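# Set lighting desk faders to their taped levels

## Task

Move every channel fader on the lighting desk to the level marked on the tape above it, and leave the master fader where it began. Then release the faders and back the robot away. The robot must stay upright and level, since tipping over or ending up leaning is a failure. A fader counts as set only if it stays at its level without the robot holding it.

## Robot and tools

ROBOT. A wheeled base that can drive straight and turn in place but cannot slide sideways. It carries a lifting column with a head (two cameras) and two six-joint arms, each ending in a two-finger gripper. Shoulder height S = 0.90 m + column_m. Folded, as at the start, the robot is 0.73 m long, 0.62 m wide and S + 0.43 m tall, and its front sits 0.40 m ahead of the column.

FRAMES. Base frame: origin on the floor under the column, midway between the drive wheels; x forward, y left, z up. left_hand and right_hand are reported in this frame. Each is the point where the fingers meet, with the tips 8 mm beyond. The hand's z axis runs along the fingers (quat_wxyz maps (0,0,1) onto it) and its y axis runs across the opening. The odometry frame is the base frame at the scene's start. base_odometry counts wheel turns only, so slip shows up as travel, and its heading runs -3.142 to 3.142, positive to the left.

execute_actions. Argument "actions" is a list with one action, or empty to just read the state and images. An action may hold:
- "base": exactly one relative command. {"translate_m": d} is a straight drive offset in metres, -3 to 3, positive forward. {"rotate_rad": d} is an in-place turn offset in radians, -3.2 to 3.2, positive counter-clockwise from above. Both count from where the base last measured itself.
- "joints": one object for both arms, keyed by joint name, each value an absolute target. column_m 0 to 0.8 m; head_tilt_rad -0.61 to 1.308 (positive tilts down); for each side (left_/right_): joint1_rad -2.879 to 2.879, joint2_rad 0 to 3.141, joint3_rad 0 to 3.019, joint4_rad -1.692 to 1.57, joint5_rad -1.57 to 1.57 (hand swings to robot's right when positive), joint6_rad -2.094 to 2.094 (hand roll, clockwise from behind when positive), gripper_m 0 to 0.093 (fingertip gap in metres).
- "speeds": caps for this action only: translate_m 0.05 to 0.8 m/s, rotate_rad 0.1 to 1 rad/s; the top of each range is the default. It does not slow the arms.
Motions in one action begin together. An action lasts at most 15 s; a base move needing over 8.667 s is refused. Any unknown key or out-of-range number rejects the call and nothing moves. A joint or base left out may keep pushing toward an earlier target. "cameras" picks which images come back: names from cam_head_left, cam_head_right, cam_left_wrist, cam_right_wrist, nav_camera, or "all" (also the default); [] gives none. The "pictures" line lists the order.

wait: "seconds" 0 to 10; nothing new is commanded and the state and images come back. zoom_image: "camera" plus "region" [x0, y0, x1, y1] in pixels of that camera's latest full image, top-left origin, at most 504 x 504. finished_scene: "scene" is the current scene's number; it ends the scene for good and reports success, so the desk must already be correct and stable.

ARM GEOMETRY. With joint1 at -1.57 (left) or 1.57 (right) and joints 5, 6 at 0, an arm moves in a vertical plane straight ahead, 0.23 m beside the column. Let a = j2 - 0.35, b = 1.05 + j2 - j3, c = b - j4. Hand is about 0.12 + 0.39 sin a + 0.38 cos b + 0.25 cos c m ahead and S + 0.39 cos a - 0.38 sin b - 0.25 sin c m up; c = 1.57 means fingers straight down. Example: j2, j3, j4 = 0.93, 0.78, 0.14 gives 0.60 m ahead, 0.25 m below S. Real hands tend to sit up to 5 cm lower and nearer the column; trust the reported hand position. Reach is about 1 m from the shoulder. Below 0.4 m height the base housing blocks a hand nearer than 0.45 m ahead.

FINE MOTION. Targets within about 0.03 rad of the current reading (0.08 for joints 2 and 3) may not move a joint even though it says done. For gentle contact, step about 0.05 rad per call from your previous target. Fingers are 7 cm long; the gripper body is 10 cm wide, 7 cm thick.

RESULT LINES. base_status and joint_status: "done" (within tolerance; for the base, wheels turned the full amount even if slipping), "off_target" (stopped short, may still push), "contact_stop" (base stalled or column hit something; target dropped), "time_out", "not_followed" and "joint command not followed" with a "cause:" line (a self-collision check withheld arm targets; back the moved joints off at least 0.05 rad), "limit_stop_at_motor_heat". on_its_own describes uncommanded behaviour; "held at" is a held target, not the position. motor_effort lists left_wheel and right_wheel in percent, peak in brackets. wheel_motors_off is 1 while the wheel motors are shut off. base_tilt is in degrees (forward/right positive). If turned_by_wheels and turned_by_imu disagree by over about 4% and at least 0.05 rad, the base hit or slipped. MOTOR HOT warns of heating; OVER-TEMPERATURE FAULT means an arm dropped. When a result reports a stop, later motion calls in the same reply are skipped.

CAMERAS. Head cameras sit 0.91 to 1.03 m + column_m up, looking ahead and down by roughly head_tilt_rad. Wrist cameras are fisheye, looking along the fingers, tilted 0.62 rad toward the hand's +x. nav_camera is at the base front, 0.23 m up.

AVOID. Never let the arms strike or press on each other. An arm blocked by something keeps pushing and can overheat; relieve it by sending its reported joint positions back as targets. The column refuses to go down after a hand touches something until raised 0.2 m. A stalled base: reverse 0.05 m before retrying or turning; about 3 s of hard pushing switches the wheel motors off for 2 s. Do not tip or lean the robot, knock the desk, or slam the faders.

Each tool is called after "Call:" as name(argument=value, ...), one argument or row to a line, values as JSON.

## Session

I'll start by checking the robot's state and what the cameras show.

Call:
execute_actions(
  actions=[],
)

Scene clock: 0.00 s.
Joint torques (N m, as the arm reports them, + toward a larger angle): no reading
base_odometry: x=+0.000 y=+0.000 heading=+0.000 (m, m, rad; odometry frame)
turned_by_wheels: +0.000 (rad since the last result)
turned_by_imu: +0.000 (rad since the last result)
base_tilt: forward=+0.2 right=+0.3 (deg)
base_status: not commanded
joint_positions: column_m=+0.553 head_tilt_rad=+0.861 left_joint1_rad=-1.582 left_joint2_rad=+0.913 left_joint3_rad=+0.407 left_joint4_rad=-0.994 left_joint5_rad=+0.002 left_joint6_rad=-0.010 left_gripper_m=+0.094 right_joint1_rad=+1.573 right_joint2_rad=+0.850 right_joint3_rad=+0.419 right_joint4_rad=-0.978 right_joint5_rad=-0.039 right_joint6_rad=-0.009 right_gripper_m=+0.094
joint_status: not commanded
wheel_motors_off: 0
motor_effort: left_wheel=+5 right_wheel=+1 (%)
left_hand: x=+0.1334 y=+0.2220 z=+1.2602 quat_wxyz=(+0.469, +0.000, -0.883, +0.002) (m; base frame)
right_hand: x=+0.1549 y=-0.2183 z=+1.2563 quat_wxyz=(+0.428, -0.003, -0.903, -0.020) (m; base frame)
pictures: cam_head_left, cam_head_right, cam_left_wrist, cam_right_wrist, nav_camera
Images, in order (width x height): cam_head_left 504x504, cam_head_right 504x504, cam_left_wrist 616x616, cam_right_wrist 616x616, nav_camera 504x504.

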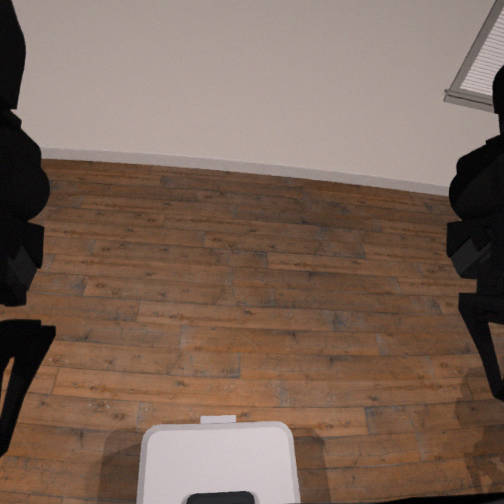

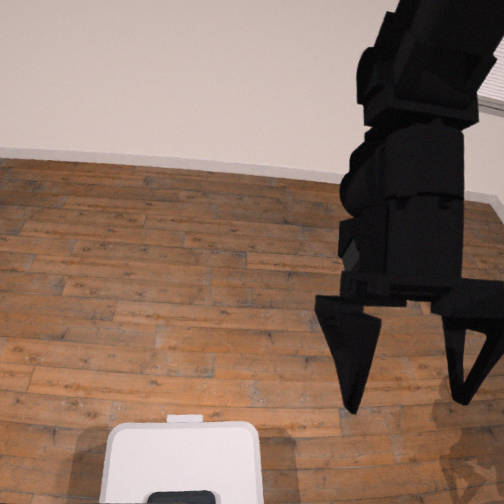

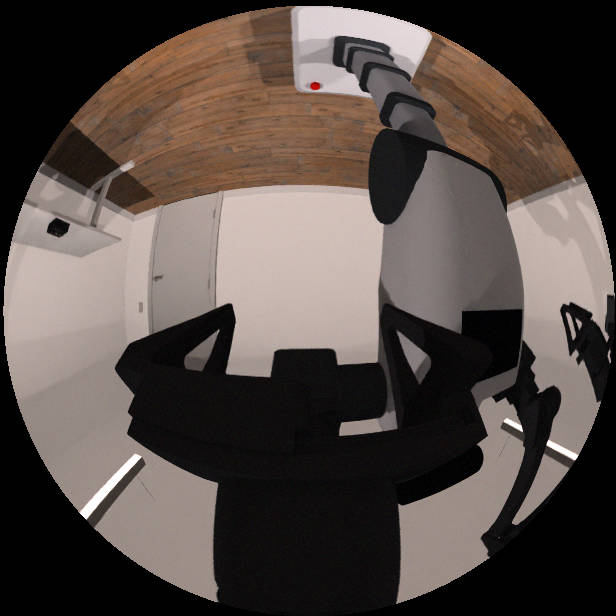

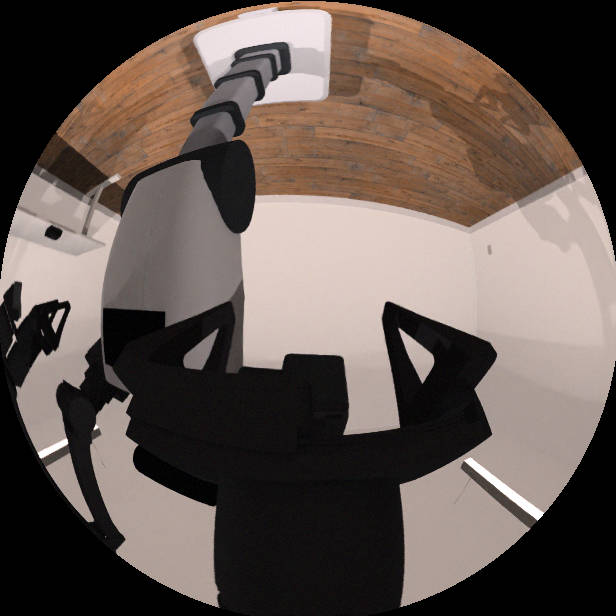

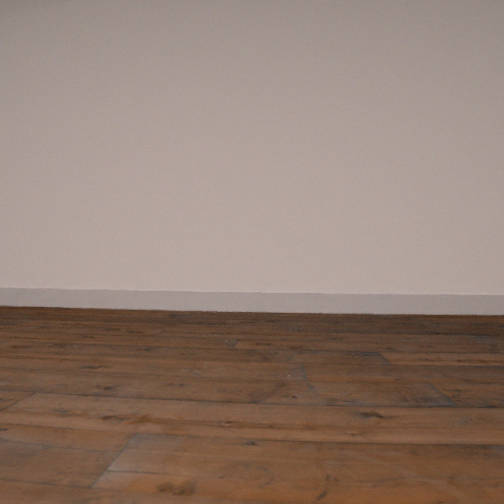

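The wrist cameras seem to show a table on the robot's left. I'll turn that way to look.

Call:
execute_actions(
  actions=[
    {"base": {"rotate_rad": 1.7}, "joints": {"head_tilt_rad": 0.5}},
  ],
  cameras=["cam_head_left", "cam_head_right", "nav_camera"],
)

Scene clock: 16.70 s.
Joint torques (N m, as the arm reports them, + toward a larger angle): left_arm=[-0.31 -6.96 -1.73 -1.44 -0.03  0.04] | right_arm=[  0.34 -10.02  -0.87  -1.33  -0.04   0.21]
base_odometry: x=+0.000 y=+0.000 heading=+1.699 (m, m, rad; odometry frame)
turned_by_wheels: +1.699 (rad since the last result)
turned_by_imu: +1.714 (rad since the last result)
base_tilt: forward=+0.1 right=+0.2 (deg)
base_status: done
joint_positions: column_m=+0.553 head_tilt_rad=+0.518 left_joint1_rad=-1.582 left_joint2_rad=+0.913 left_joint3_rad=+0.407 left_joint4_rad=-0.994 left_joint5_rad=+0.002 left_joint6_rad=-0.010 left_gripper_m=+0.094 right_joint1_rad=+1.573 right_joint2_rad=+0.850 right_joint3_rad=+0.419 right_joint4_rad=-0.978 right_joint5_rad=-0.039 right_joint6_rad=-0.009 right_gripper_m=+0.094
joint_status: all done
wheel_motors_off: 0
motor_effort: left_wheel=-4(37) right_wheel=+3(31) (%)
left_hand: x=+0.1334 y=+0.2220 z=+1.2602 quat_wxyz=(+0.469, +0.000, -0.883, +0.002) (m; base frame)
right_hand: x=+0.1549 y=-0.2183 z=+1.2563 quat_wxyz=(+0.428, -0.003, -0.903, -0.020) (m; base frame)
pictures: cam_head_left, cam_head_right, nav_camera
Images, in order (width x height): cam_head_left 504x504, cam_head_right 504x504, nav_camera 504x504.

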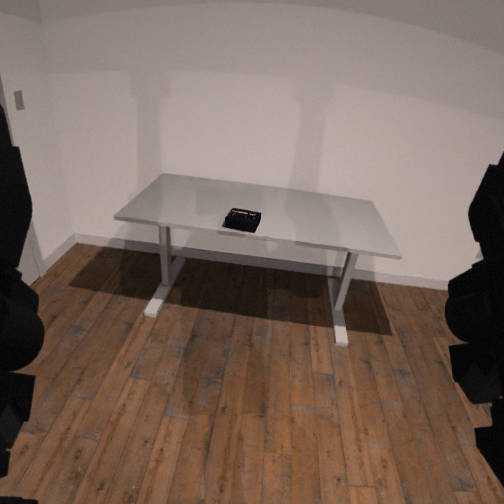

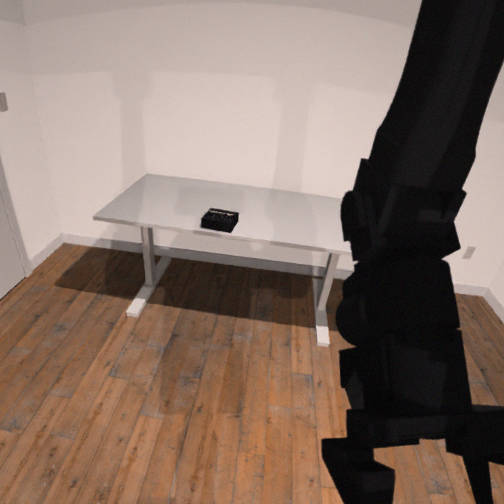

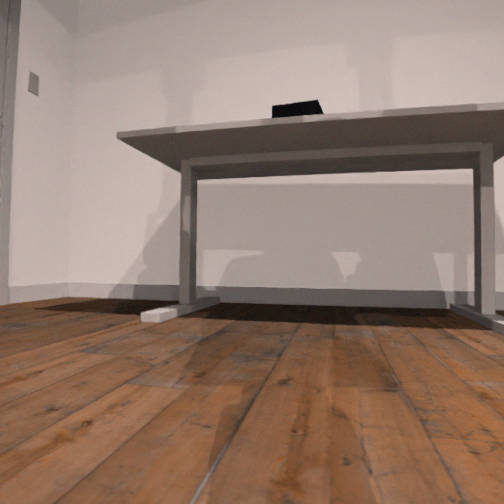

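The table with a small lighting desk is ahead of us. I'll zoom in on it.

Call:
zoom_image(
  camera="cam_head_left",
  region=[200, 190, 290, 250],
)

Region (200, 190, 290, 250) of cam_head_left's 504x504 image, scaled by 5.600, with more detail than that image has.

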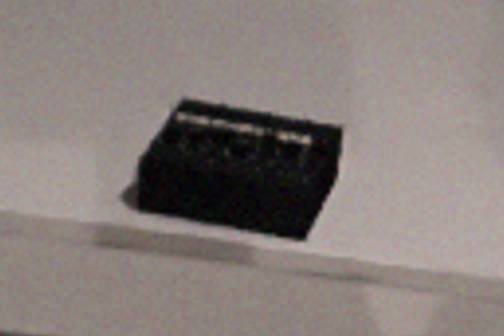

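Call:
zoom_image(
  camera="nav_camera",
  region=[0, 90, 504, 504],
)

Region (0, 90, 504, 504) of nav_camera's 504x504 image, scaled by 1.000; it fills the top 414 rows of this view, and the rest is white.

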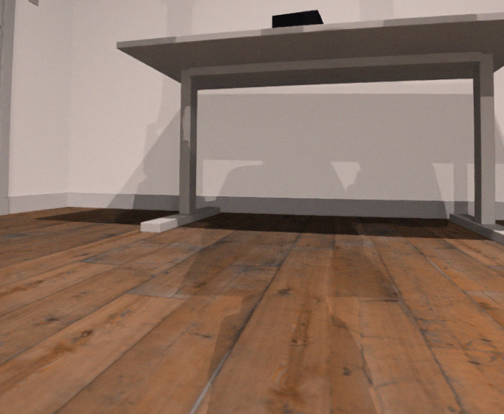

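The floor planks suggest the table actually faces a little to my right. I'll correct the heading and drive closer.

Call:
execute_actions(
  actions=[
    {"base": {"rotate_rad": -0.25}, "joints": {"head_tilt_rad": 0.6}},
  ],
  cameras=["cam_head_left", "nav_camera"],
)

Call:
execute_actions(
  actions=[
    {"base": {"translate_m": 0.7}},
  ],
  cameras=["cam_head_left", "cam_head_right", "nav_camera"],
)

Scene clock: 62.90 s.
Joint torques (N m, as the arm reports them, + toward a larger angle): left_arm=[-0.37 -6.96 -1.75 -1.45 -0.03  0.04] | right_arm=[ 0.86 -9.48 -0.78 -1.26 -0.02  0.21]
base_odometry: x=+0.000 y=+0.000 heading=+1.450 (m, m, rad; odometry frame)
turned_by_wheels: -0.249 (rad since the last result)
turned_by_imu: -0.254 (rad since the last result)
base_tilt: forward=+0.2 right=+0.4 (deg)
base_status: done
joint_positions: column_m=+0.553 head_tilt_rad=+0.603 left_joint1_rad=-1.582 left_joint2_rad=+0.913 left_joint3_rad=+0.408 left_joint4_rad=-0.994 left_joint5_rad=+0.002 left_joint6_rad=-0.010 left_gripper_m=+0.094 right_joint1_rad=+1.573 right_joint2_rad=+0.850 right_joint3_rad=+0.419 right_joint4_rad=-0.978 right_joint5_rad=-0.039 right_joint6_rad=-0.009 right_gripper_m=+0.094
joint_status: all done
wheel_motors_off: 0
motor_effort: left_wheel=+4(27) right_wheel=-4(25) (%)
left_hand: x=+0.1338 y=+0.2220 z=+1.2601 quat_wxyz=(+0.469, +0.000, -0.883, +0.002) (m; base frame)
right_hand: x=+0.1549 y=-0.2183 z=+1.2563 quat_wxyz=(+0.428, -0.003, -0.903, -0.020) (m; base frame)
pictures: cam_head_left, nav_camera
Images, in order (width x height): cam_head_left 504x504, nav_camera 504x504.

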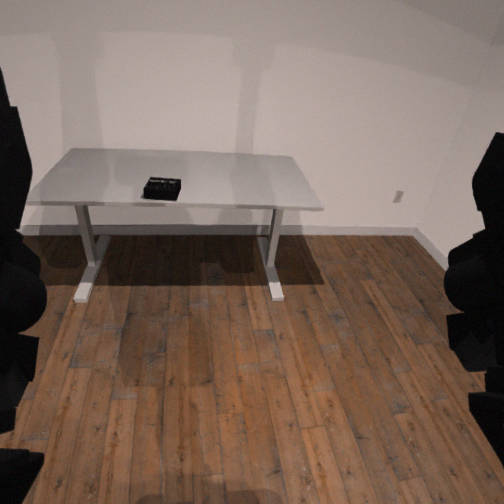

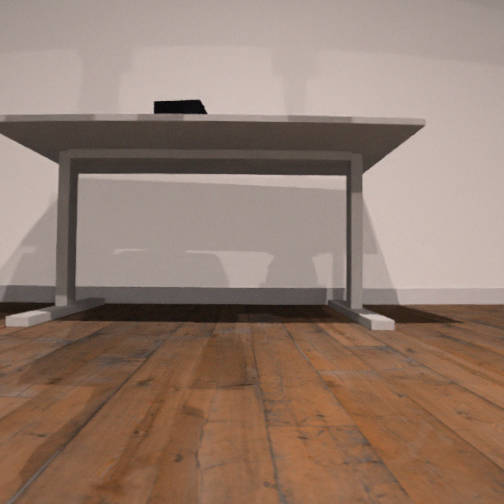

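Scene clock: 65.93 s.
Joint torques (N m, as the arm reports them, + toward a larger angle): left_arm=[-0.44 -7.   -1.76 -1.46 -0.03  0.04] | right_arm=[ 0.98 -9.79 -0.78 -1.08 -0.01  0.23]
base_odometry: x=+0.084 y=+0.695 heading=+1.450 (m, m, rad; odometry frame)
turned_by_wheels: +0.000 (rad since the last result)
turned_by_imu: +0.000 (rad since the last result)
base_tilt: forward=+0.0 right=+0.4 (deg)
base_status: done
joint_positions: column_m=+0.553 head_tilt_rad=+0.604 left_joint1_rad=-1.582 left_joint2_rad=+0.913 left_joint3_rad=+0.409 left_joint4_rad=-0.994 left_joint5_rad=+0.002 left_joint6_rad=-0.010 left_gripper_m=+0.094 right_joint1_rad=+1.573 right_joint2_rad=+0.849 right_joint3_rad=+0.420 right_joint4_rad=-0.978 right_joint5_rad=-0.039 right_joint6_rad=-0.009 right_gripper_m=+0.094
joint_status: not commanded
wheel_motors_off: 0
motor_effort: left_wheel=+3(60) right_wheel=-1(43) (%)
left_hand: x=+0.1345 y=+0.2220 z=+1.2599 quat_wxyz=(+0.468, +0.000, -0.884, +0.002) (m; base frame)
right_hand: x=+0.1552 y=-0.2183 z=+1.2562 quat_wxyz=(+0.428, -0.003, -0.904, -0.020) (m; base frame)
pictures: cam_head_left, cam_head_right, nav_camera
Images, in order (width x height): cam_head_left 504x504, cam_head_right 504x504, nav_camera 504x504.

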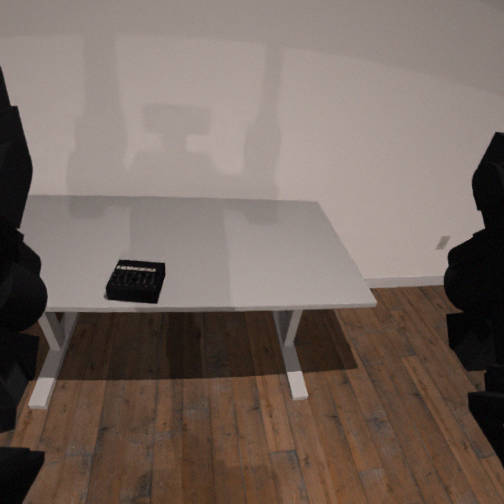

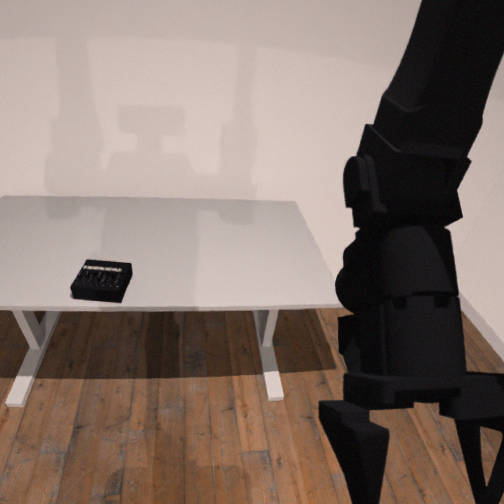

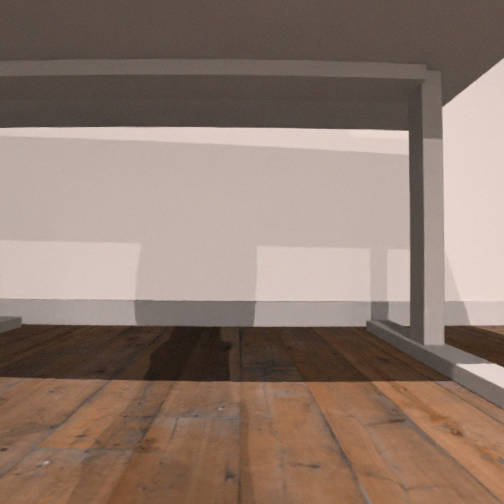

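Call:
zoom_image(
  camera="cam_head_left",
  region=[95, 250, 179, 310],
)

Region (95, 250, 179, 310) of cam_head_left's 504x504 image, scaled by 6.000, with more detail than that image has; it fills the top 360 rows of this view, and the rest is white.

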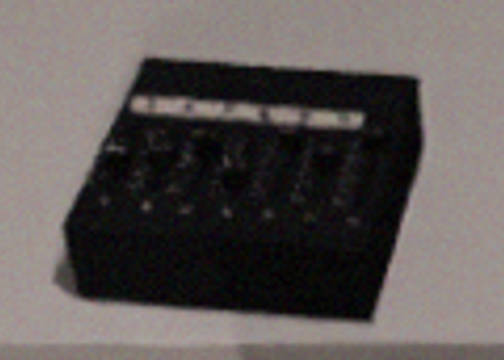

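I can't read the tape from here. I'll move closer, lower the column a bit and tilt the head down.

Call:
execute_actions(
  actions=[
    {"base": {"translate_m": 0.3}, "joints": {"column_m": 0.4, "head_tilt_rad": 0.85}},
  ],
  cameras=["cam_head_left", "cam_head_right", "nav_camera"],
)

Scene clock: 141.70 s.
Joint torques (N m, as the arm reports them, + toward a larger angle): left_arm=[-0.39 -7.07 -1.91 -1.44 -0.04  0.04] | right_arm=[ 0.69 -9.9  -1.03 -1.27 -0.06  0.22]
base_odometry: x=+0.120 y=+0.993 heading=+1.451 (m, m, rad; odometry frame)
turned_by_wheels: +0.001 (rad since the last result)
turned_by_imu: -0.001 (rad since the last result)
base_tilt: forward=+0.2 right=+0.4 (deg)
base_status: done
joint_positions: column_m=+0.400 head_tilt_rad=+0.852 left_joint1_rad=-1.582 left_joint2_rad=+0.913 left_joint3_rad=+0.409 left_joint4_rad=-0.994 left_joint5_rad=+0.002 left_joint6_rad=-0.010 left_gripper_m=+0.094 right_joint1_rad=+1.573 right_joint2_rad=+0.849 right_joint3_rad=+0.420 right_joint4_rad=-0.978 right_joint5_rad=-0.039 right_joint6_rad=-0.009 right_gripper_m=+0.094
joint_status: all done
wheel_motors_off: 0
motor_effort: left_wheel=+2(43) right_wheel=-1(40) (%)
left_hand: x=+0.1349 y=+0.2220 z=+1.1070 quat_wxyz=(+0.468, +0.000, -0.884, +0.002) (m; base frame)
right_hand: x=+0.1557 y=-0.2183 z=+1.1034 quat_wxyz=(+0.427, -0.003, -0.904, -0.020) (m; base frame)
pictures: cam_head_left, cam_head_right, nav_camera
Images, in order (width x height): cam_head_left 504x504, cam_head_right 504x504, nav_camera 504x504.

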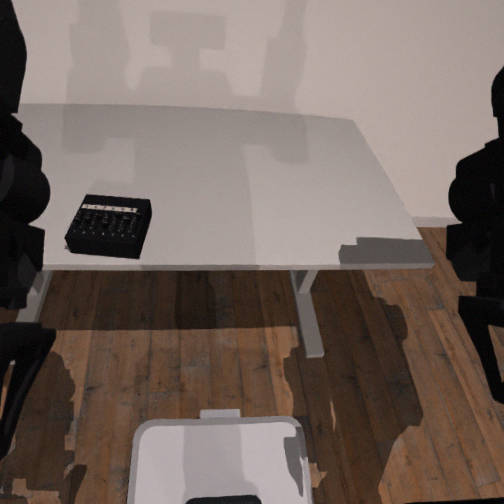

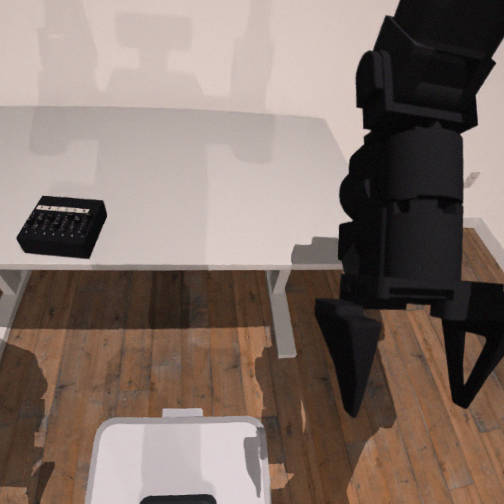

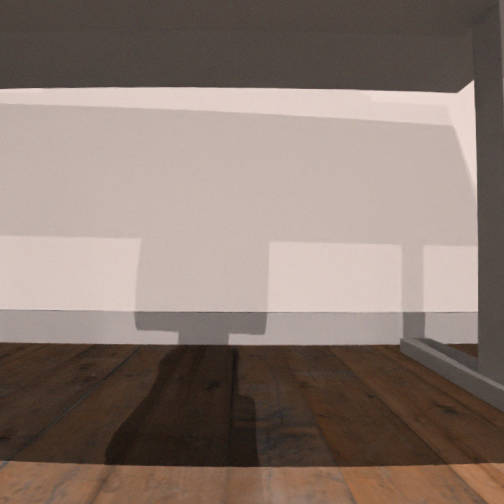

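Call:
zoom_image(
  camera="cam_head_left",
  region=[55, 185, 165, 265],
)

Region (55, 185, 165, 265) of cam_head_left's 504x504 image, scaled by 4.582, with more detail than that image has; it fills the top 367 rows of this view, and the rest is white.

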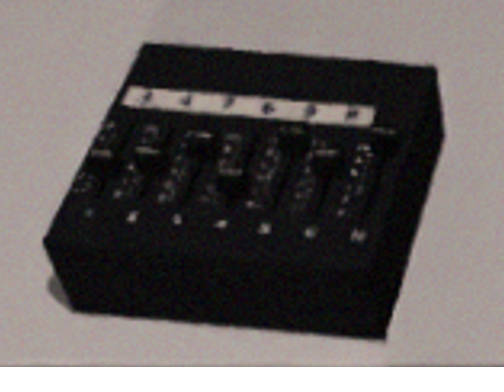

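I can make out six channel faders plus a master. I'll move the left wrist camera over the desk so I can read the tape.

Call:
execute_actions(
  actions=[
    {"base": {"translate_m": 0.12}, "joints": {"left_joint1_rad": -1.45, "left_joint2_rad": 1.21, "left_joint3_rad": 0.86, "left_joint4_rad": -0.17}},
  ],
  cameras=["cam_head_left", "cam_left_wrist"],
)

Scene clock: 172.80 s.
Joint torques (N m, as the arm reports them, + toward a larger angle): left_arm=[  0.41 -13.92   1.42   0.49  -0.13   0.03] | right_arm=[  0.86 -10.09  -0.95  -1.27  -0.06   0.18]
base_odometry: x=+0.134 y=+1.112 heading=+1.452 (m, m, rad; odometry frame)
turned_by_wheels: +0.001 (rad since the last result)
turned_by_imu: -0.001 (rad since the last result)
base_tilt: forward=+0.2 right=+0.1 (deg)
base_status: done
joint_positions: column_m=+0.400 head_tilt_rad=+0.852 left_joint1_rad=-1.446 left_joint2_rad=+1.210 left_joint3_rad=+0.861 left_joint4_rad=-0.175 left_joint5_rad=+0.002 left_joint6_rad=-0.010 left_gripper_m=+0.094 right_joint1_rad=+1.573 right_joint2_rad=+0.848 right_joint3_rad=+0.420 right_joint4_rad=-0.978 right_joint5_rad=-0.039 right_joint6_rad=-0.009 right_gripper_m=+0.094
joint_status: all done
wheel_motors_off: 0
motor_effort: left_wheel=+1(39) right_wheel=-1(37) (%)
left_hand: x=+0.4809 y=+0.2892 z=+0.9336 quat_wxyz=(+0.000, +0.036, -0.998, -0.053) (m; base frame)
right_hand: x=+0.1558 y=-0.2183 z=+1.1034 quat_wxyz=(+0.427, -0.003, -0.904, -0.020) (m; base frame)
pictures: cam_head_left, cam_left_wrist
Images, in order (width x height): cam_head_left 504x504, cam_left_wrist 616x616.

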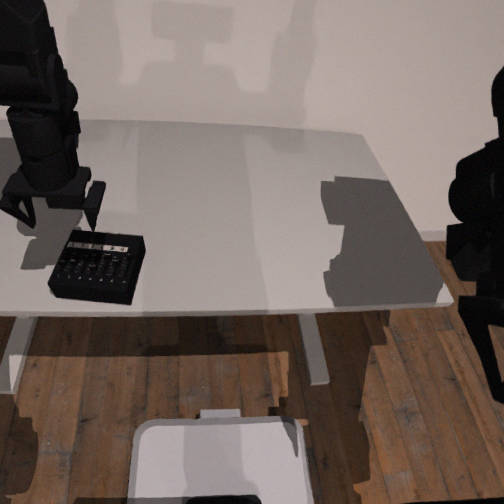

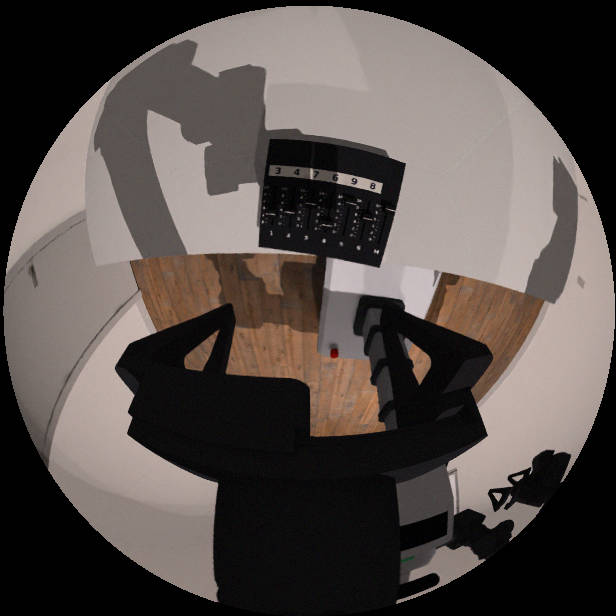

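Call:
zoom_image(
  camera="cam_left_wrist",
  region=[250, 130, 418, 275],
)

Region (250, 130, 418, 275) of cam_left_wrist's 616x616 image, scaled by 3.000, with more detail than that image has; it fills the top 435 rows of this view, and the rest is white.

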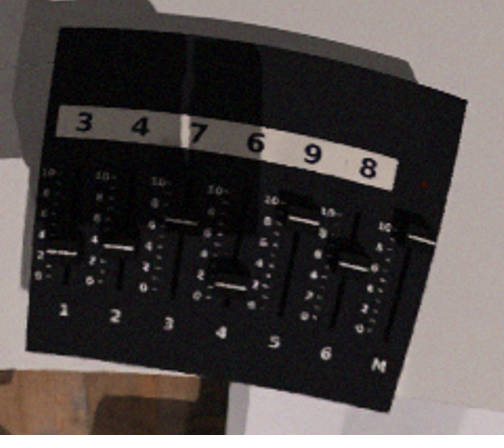

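The tape reads 3, 4, 7, 6, 9, 8 for channels 1–6, and the master is at 10. I'll zoom in further to read where each fader is now.

Call:
zoom_image(
  camera="cam_left_wrist",
  region=[258, 180, 342, 250],
)

Call:
zoom_image(
  camera="cam_left_wrist",
  region=[320, 185, 404, 255],
)

Region (258, 180, 342, 250) of cam_left_wrist's 616x616 image, scaled by 6.000, with more detail than that image has.

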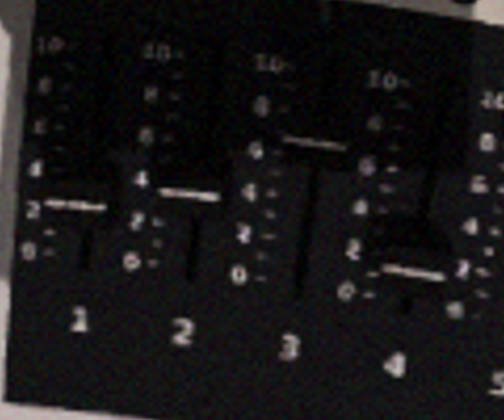

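Region (320, 185, 404, 255) of cam_left_wrist's 616x616 image, scaled by 6.000, with more detail than that image has.

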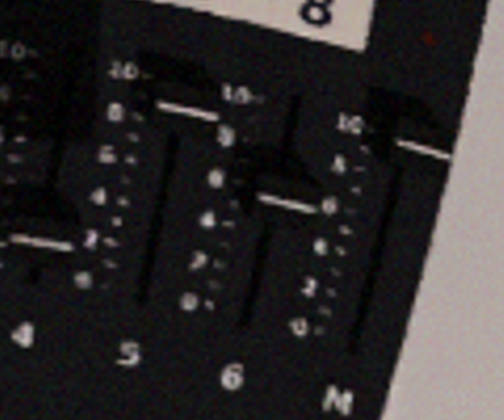

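Targets are ch1→3, ch2→4, ch3→7, ch4→6, ch5→9 and ch6→8, and the master has to stay at its top position. The knobs stand above the panel, so this angle could be shifting the levels I read. I'll look again from closer and more directly overhead.

Call:
execute_actions(
  actions=[
    {"base": {"translate_m": -0.04}, "joints": {"column_m": 0.34}},
  ],
  cameras=["cam_left_wrist"],
)

Scene clock: 232.17 s.
Joint torques (N m, as the arm reports them, + toward a larger angle): left_arm=[  0.46 -13.92   1.84   0.46  -0.11   0.02] | right_arm=[ 0.22 -9.7  -0.78 -1.45 -0.03  0.22]
base_odometry: x=+0.130 y=+1.072 heading=+1.452 (m, m, rad; odometry frame)
turned_by_wheels: +0.000 (rad since the last result)
turned_by_imu: -0.002 (rad since the last result)
base_tilt: forward=+0.0 right=+0.2 (deg)
base_status: done
joint_positions: column_m=+0.340 head_tilt_rad=+0.852 left_joint1_rad=-1.446 left_joint2_rad=+1.210 left_joint3_rad=+0.856 left_joint4_rad=-0.175 left_joint5_rad=+0.002 left_joint6_rad=-0.010 left_gripper_m=+0.094 right_joint1_rad=+1.573 right_joint2_rad=+0.848 right_joint3_rad=+0.418 right_joint4_rad=-0.978 right_joint5_rad=-0.039 right_joint6_rad=-0.009 right_gripper_m=+0.094
joint_status: all done
wheel_motors_off: 0
motor_effort: left_wheel=+0(34) right_wheel=+0(30) (%)
left_hand: x=+0.4776 y=+0.2890 z=+0.8733 quat_wxyz=(+0.002, +0.036, -0.998, -0.053) (m; base frame)
right_hand: x=+0.1544 y=-0.2183 z=+1.0438 quat_wxyz=(+0.428, -0.003, -0.903, -0.020) (m; base frame)
pictures: cam_left_wrist
Images, in order (width x height): cam_left_wrist 616x616.

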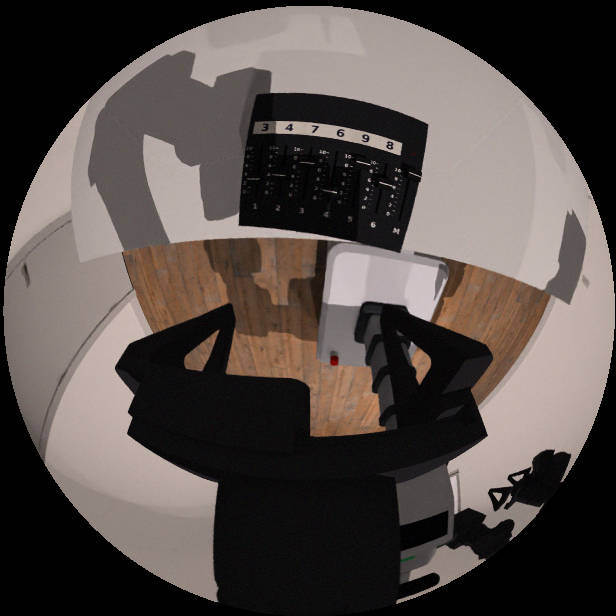

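Call:
zoom_image(
  camera="cam_left_wrist",
  region=[240, 140, 340, 225],
)

Call:
zoom_image(
  camera="cam_left_wrist",
  region=[330, 145, 430, 240],
)

Region (240, 140, 340, 225) of cam_left_wrist's 616x616 image, scaled by 5.040, with more detail than that image has; it fills the top 428 rows of this view, and the rest is white.

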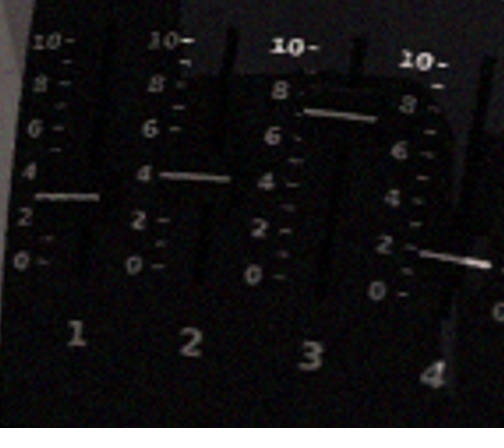

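Region (330, 145, 430, 240) of cam_left_wrist's 616x616 image, scaled by 5.040, with more detail than that image has; it fills the top 479 rows of this view, and the rest is white.

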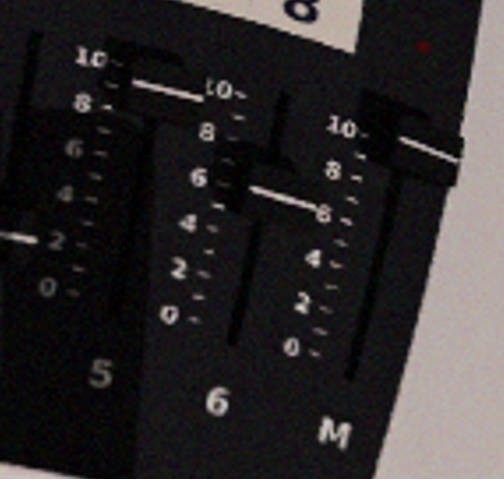

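From straight above, ch1 reads about 3, ch2 about 4, ch3 about 7 and ch5 about 9, so those already match the tape. Only ch4 (about 2, needs 6) and ch6 (about 6, needs 8) have to move, both away from me. I'll close the left gripper to use it as a pusher.

Call:
execute_actions(
  actions=[
    {"joints": {"left_gripper_m": 0.0}},
  ],
  cameras=["cam_left_wrist", "cam_head_left"],
)

Scene clock: 284.40 s.
Joint torques (N m, as the arm reports them, + toward a larger angle): left_arm=[  0.37 -14.01   1.78   0.46  -0.13   0.03] | right_arm=[ 0.56 -9.75 -0.69 -1.34 -0.06  0.22]
base_odometry: x=+0.130 y=+1.072 heading=+1.452 (m, m, rad; odometry frame)
turned_by_wheels: +0.000 (rad since the last result)
turned_by_imu: -0.002 (rad since the last result)
base_tilt: forward=+0.1 right=+0.3 (deg)
base_status: not commanded
joint_positions: column_m=+0.340 head_tilt_rad=+0.852 left_joint1_rad=-1.446 left_joint2_rad=+1.210 left_joint3_rad=+0.856 left_joint4_rad=-0.175 left_joint5_rad=+0.002 left_joint6_rad=-0.010 left_gripper_m=+0.000 right_joint1_rad=+1.573 right_joint2_rad=+0.848 right_joint3_rad=+0.418 right_joint4_rad=-0.978 right_joint5_rad=-0.039 right_joint6_rad=-0.009 right_gripper_m=+0.094
joint_status: all done
wheel_motors_off: 0
motor_effort: left_wheel=+1(0) right_wheel=+0(0) (%)
left_hand: x=+0.4776 y=+0.2890 z=+0.8733 quat_wxyz=(+0.002, +0.036, -0.998, -0.053) (m; base frame)
right_hand: x=+0.1544 y=-0.2183 z=+1.0438 quat_wxyz=(+0.428, -0.003, -0.903, -0.020) (m; base frame)
pictures: cam_head_left, cam_left_wrist
Images, in order (width x height): cam_head_left 504x504, cam_left_wrist 616x616.

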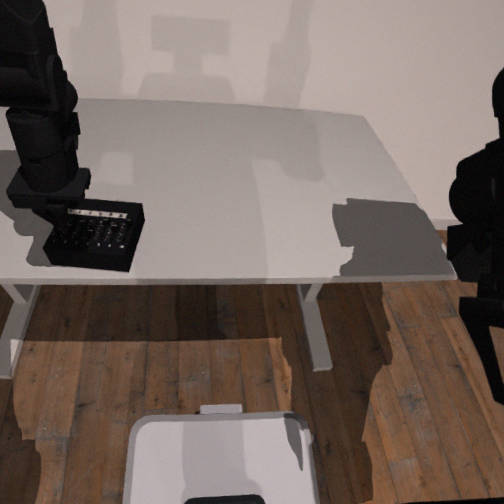

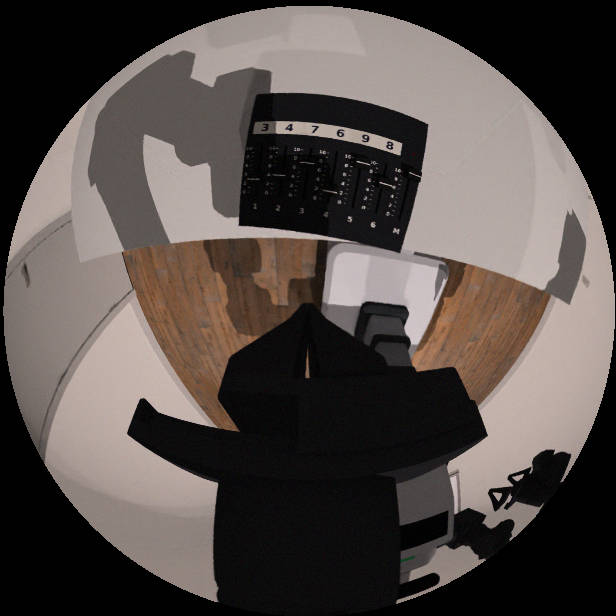

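By my estimate the ch4 knob is about 7 cm ahead of the fingertip and almost lined up sideways. I'll move to just behind it on the near side and lower partway.

Call:
execute_actions(
  actions=[
    {"base": {"translate_m": 0.05}, "joints": {"column_m": 0.30}},
  ],
  cameras=["cam_left_wrist"],
)

Scene clock: 314.77 s.
Joint torques (N m, as the arm reports them, + toward a larger angle): left_arm=[  0.42 -13.94   1.76   0.48  -0.13   0.03] | right_arm=[-0.23 -9.79 -0.7  -1.47 -0.05  0.2 ]
base_odometry: x=+0.136 y=+1.122 heading=+1.452 (m, m, rad; odometry frame)
turned_by_wheels: +0.000 (rad since the last result)
turned_by_imu: -0.001 (rad since the last result)
base_tilt: forward=+0.2 right=+0.2 (deg)
base_status: done
joint_positions: column_m=+0.300 head_tilt_rad=+0.852 left_joint1_rad=-1.446 left_joint2_rad=+1.210 left_joint3_rad=+0.857 left_joint4_rad=-0.175 left_joint5_rad=+0.002 left_joint6_rad=-0.010 left_gripper_m=+0.000 right_joint1_rad=+1.573 right_joint2_rad=+0.847 right_joint3_rad=+0.418 right_joint4_rad=-0.978 right_joint5_rad=-0.039 right_joint6_rad=-0.009 right_gripper_m=+0.094
joint_status: all done
wheel_motors_off: 0
motor_effort: left_wheel=-1(37) right_wheel=+0(34) (%)
left_hand: x=+0.4779 y=+0.2891 z=+0.8332 quat_wxyz=(+0.002, +0.036, -0.998, -0.053) (m; base frame)
right_hand: x=+0.1547 y=-0.2183 z=+1.0038 quat_wxyz=(+0.428, -0.003, -0.904, -0.020) (m; base frame)
pictures: cam_left_wrist
Images, in order (width x height): cam_left_wrist 616x616.

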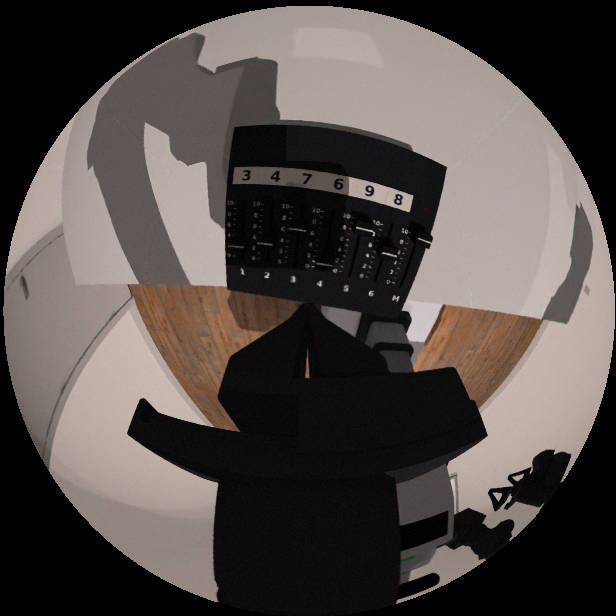

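Call:
zoom_image(
  camera="cam_left_wrist",
  region=[225, 190, 425, 330],
)

Region (225, 190, 425, 330) of cam_left_wrist's 616x616 image, scaled by 2.520, with more detail than that image has; it fills the top 353 rows of this view, and the rest is white.

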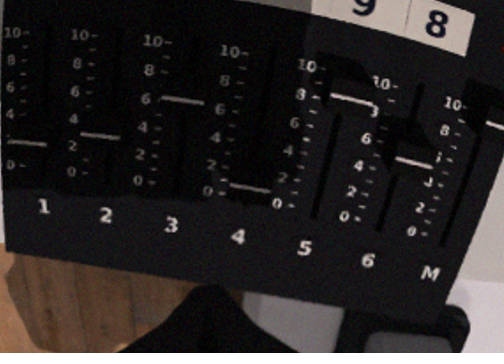

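The knob looks about 2.3 cm ahead of the fingertip and roughly 4 mm to the right. I'll make a small heading correction and lower further.

Call:
execute_actions(
  actions=[
    {"base": {"rotate_rad": -0.01}, "joints": {"column_m": 0.28}},
  ],
  cameras=["cam_left_wrist"],
)

Scene clock: 341.40 s.
Joint torques (N m, as the arm reports them, + toward a larger angle): left_arm=[  0.43 -14.21   1.74   0.44  -0.12   0.02] | right_arm=[ -0.13 -10.15  -0.75  -1.27  -0.05   0.22]
base_odometry: x=+0.136 y=+1.122 heading=+1.443 (m, m, rad; odometry frame)
turned_by_wheels: -0.009 (rad since the last result)
turned_by_imu: -0.011 (rad since the last result)
base_tilt: forward=+0.2 right=+0.3 (deg)
base_status: done
joint_positions: column_m=+0.280 head_tilt_rad=+0.852 left_joint1_rad=-1.448 left_joint2_rad=+1.210 left_joint3_rad=+0.857 left_joint4_rad=-0.175 left_joint5_rad=+0.002 left_joint6_rad=-0.010 left_gripper_m=+0.000 right_joint1_rad=+1.573 right_joint2_rad=+0.847 right_joint3_rad=+0.418 right_joint4_rad=-0.978 right_joint5_rad=-0.039 right_joint6_rad=-0.009 right_gripper_m=+0.094
joint_status: all done
wheel_motors_off: 0
motor_effort: left_wheel=+1(46) right_wheel=-1(35) (%)
left_hand: x=+0.4783 y=+0.2881 z=+0.8132 quat_wxyz=(+0.002, +0.036, -0.998, -0.052) (m; base frame)
right_hand: x=+0.1547 y=-0.2183 z=+0.9837 quat_wxyz=(+0.428, -0.003, -0.904, -0.020) (m; base frame)
pictures: cam_left_wrist
Images, in order (width x height): cam_left_wrist 616x616.

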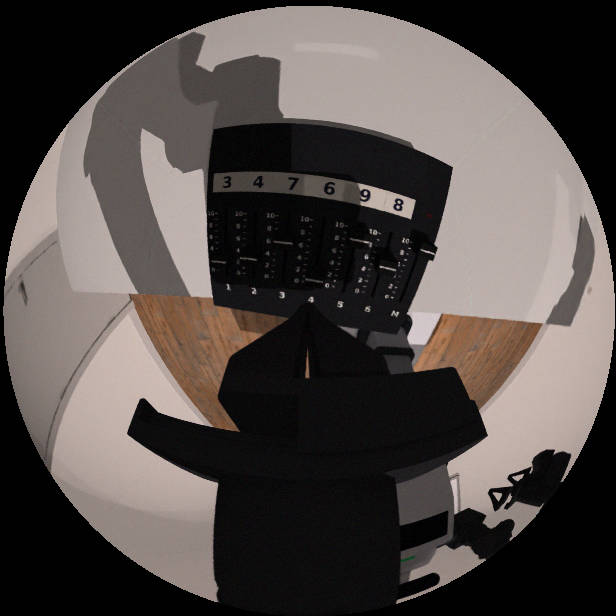

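Call:
zoom_image(
  camera="cam_left_wrist",
  region=[230, 200, 400, 330],
)

Region (230, 200, 400, 330) of cam_left_wrist's 616x616 image, scaled by 2.965, with more detail than that image has; it fills the top 385 rows of this view, and the rest is white.

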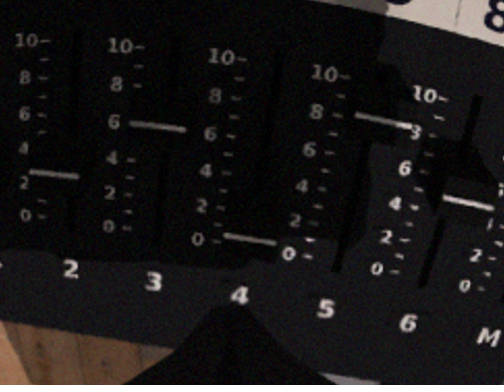

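The fingertip is now lined up sideways with ch4. I'll lower another centimetre so it drops below the top of the knob.

Call:
execute_actions(
  actions=[
    {"joints": {"column_m": 0.27}},
  ],
  cameras=["cam_left_wrist", "cam_head_left"],
)

Scene clock: 367.40 s.
Joint torques (N m, as the arm reports them, + toward a larger angle): left_arm=[  0.51 -13.91   1.78   0.49  -0.12   0.03] | right_arm=[  1.07 -10.    -0.78  -1.31  -0.07   0.22]
base_odometry: x=+0.136 y=+1.122 heading=+1.443 (m, m, rad; odometry frame)
turned_by_wheels: +0.000 (rad since the last result)
turned_by_imu: -0.002 (rad since the last result)
base_tilt: forward=+0.3 right=+0.3 (deg)
base_status: not commanded
joint_positions: column_m=+0.270 head_tilt_rad=+0.852 left_joint1_rad=-1.448 left_joint2_rad=+1.210 left_joint3_rad=+0.857 left_joint4_rad=-0.175 left_joint5_rad=+0.002 left_joint6_rad=-0.010 left_gripper_m=+0.000 right_joint1_rad=+1.573 right_joint2_rad=+0.847 right_joint3_rad=+0.418 right_joint4_rad=-0.978 right_joint5_rad=-0.039 right_joint6_rad=-0.009 right_gripper_m=+0.094
joint_status: all done
wheel_motors_off: 0
motor_effort: left_wheel=+2(3) right_wheel=-1(1) (%)
left_hand: x=+0.4783 y=+0.2881 z=+0.8032 quat_wxyz=(+0.002, +0.036, -0.998, -0.052) (m; base frame)
right_hand: x=+0.1547 y=-0.2183 z=+0.9737 quat_wxyz=(+0.428, -0.003, -0.904, -0.020) (m; base frame)
pictures: cam_head_left, cam_left_wrist
Images, in order (width x height): cam_head_left 504x504, cam_left_wrist 616x616.

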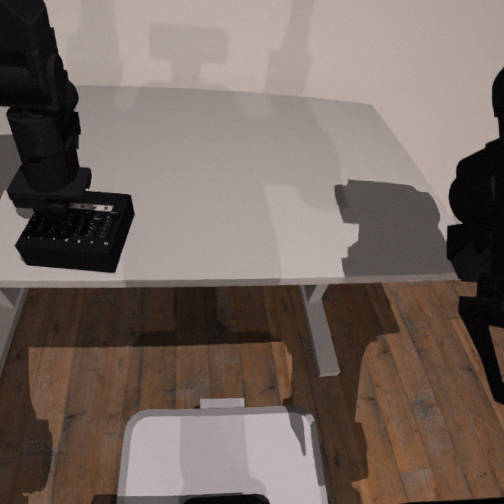

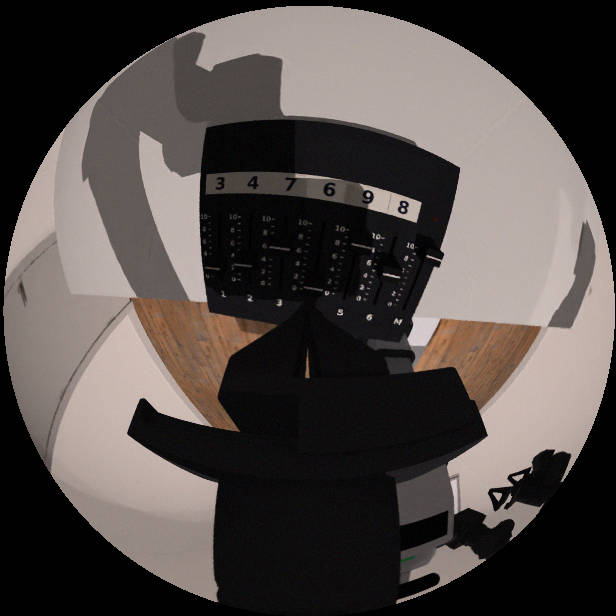

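Call:
zoom_image(
  camera="cam_left_wrist",
  region=[230, 200, 400, 330],
)

Call:
zoom_image(
  camera="cam_head_left",
  region=[10, 170, 140, 280],
)

Region (230, 200, 400, 330) of cam_left_wrist's 616x616 image, scaled by 2.965, with more detail than that image has; it fills the top 385 rows of this view, and the rest is white.

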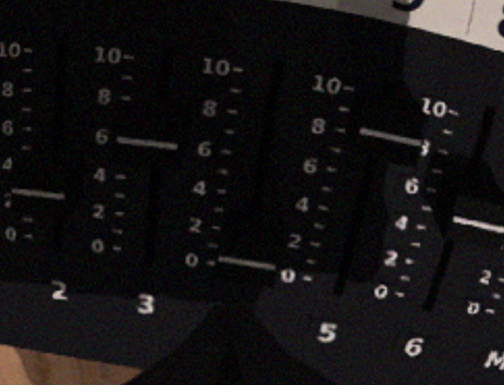

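Region (10, 170, 140, 280) of cam_head_left's 504x504 image, scaled by 3.877, with more detail than that image has; it fills the top 426 rows of this view, and the rest is white.

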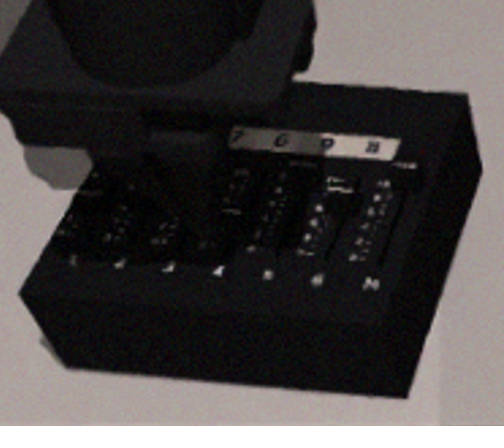

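Call:
execute_actions(
  actions=[
    {"joints": {"column_m": 0.264}},
  ],
  cameras=["cam_left_wrist"],
)

Scene clock: 379.47 s.
Joint torques (N m, as the arm reports them, + toward a larger angle): left_arm=[  0.51 -13.93   1.67   0.46  -0.12   0.02] | right_arm=[  1.35 -10.07  -0.48  -1.39   0.     0.21]
base_odometry: x=+0.136 y=+1.122 heading=+1.443 (m, m, rad; odometry frame)
turned_by_wheels: +0.000 (rad since the last result)
turned_by_imu: -0.002 (rad since the last result)
base_tilt: forward=+0.2 right=+0.3 (deg)
base_status: not commanded
joint_positions: column_m=+0.264 head_tilt_rad=+0.852 left_joint1_rad=-1.448 left_joint2_rad=+1.210 left_joint3_rad=+0.857 left_joint4_rad=-0.175 left_joint5_rad=+0.002 left_joint6_rad=-0.010 left_gripper_m=+0.000 right_joint1_rad=+1.573 right_joint2_rad=+0.847 right_joint3_rad=+0.418 right_joint4_rad=-0.978 right_joint5_rad=-0.039 right_joint6_rad=-0.009 right_gripper_m=+0.094
joint_status: all done
wheel_motors_off: 0
motor_effort: left_wheel=+3(3) right_wheel=-2(2) (%)
left_hand: x=+0.4783 y=+0.2881 z=+0.7973 quat_wxyz=(+0.002, +0.036, -0.998, -0.052) (m; base frame)
right_hand: x=+0.1547 y=-0.2183 z=+0.9678 quat_wxyz=(+0.428, -0.003, -0.904, -0.020) (m; base frame)
pictures: cam_left_wrist
Images, in order (width x height): cam_left_wrist 616x616.

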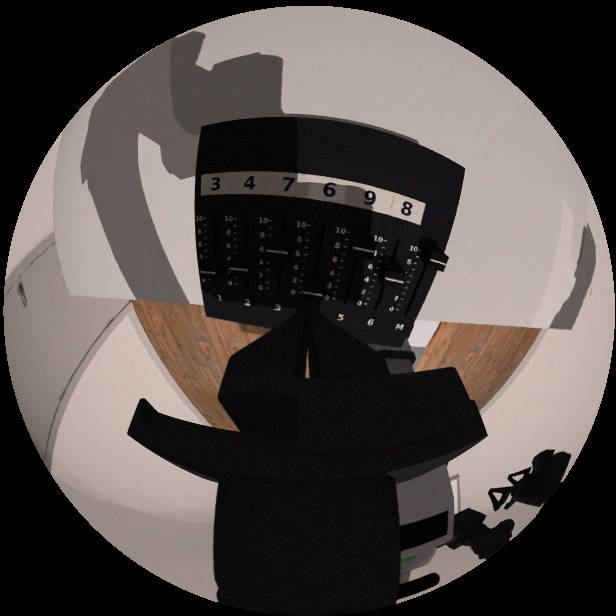

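The torques haven't changed, so nothing is touching yet. I'll drive forward slowly to start pushing the ch4 knob.

Call:
execute_actions(
  actions=[
    {"base": {"translate_m": 0.015}, "speeds": {"translate_m": 0.05}},
  ],
  cameras=["cam_left_wrist"],
)

Scene clock: 389.23 s.
Joint torques (N m, as the arm reports them, + toward a larger angle): left_arm=[  0.63 -14.01   2.01   0.46  -0.11   0.03] | right_arm=[ 0.68 -9.45 -0.46 -1.18 -0.1   0.21]
base_odometry: x=+0.137 y=+1.137 heading=+1.443 (m, m, rad; odometry frame)
turned_by_wheels: +0.000 (rad since the last result)
turned_by_imu: -0.002 (rad since the last result)
base_tilt: forward=+0.2 right=+0.4 (deg)
base_status: done
joint_positions: column_m=+0.264 head_tilt_rad=+0.852 left_joint1_rad=-1.448 left_joint2_rad=+1.210 left_joint3_rad=+0.852 left_joint4_rad=-0.175 left_joint5_rad=+0.002 left_joint6_rad=-0.010 left_gripper_m=+0.000 right_joint1_rad=+1.573 right_joint2_rad=+0.847 right_joint3_rad=+0.418 right_joint4_rad=-0.978 right_joint5_rad=-0.039 right_joint6_rad=-0.009 right_gripper_m=+0.094
joint_status: not commanded
wheel_motors_off: 0
motor_effort: left_wheel=+1(37) right_wheel=+0(30) (%)
left_hand: x=+0.4755 y=+0.2879 z=+0.7970 quat_wxyz=(+0.004, +0.036, -0.998, -0.052) (m; base frame)
right_hand: x=+0.1545 y=-0.2183 z=+0.9678 quat_wxyz=(+0.428, -0.003, -0.904, -0.020) (m; base frame)
pictures: cam_left_wrist
Images, in order (width x height): cam_left_wrist 616x616.

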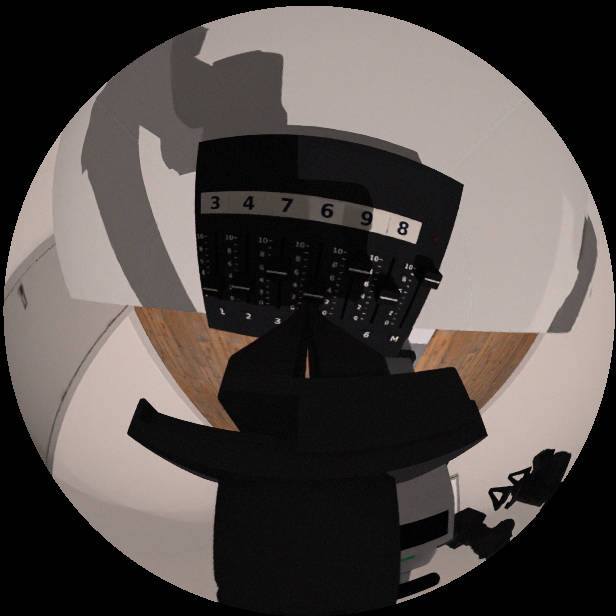

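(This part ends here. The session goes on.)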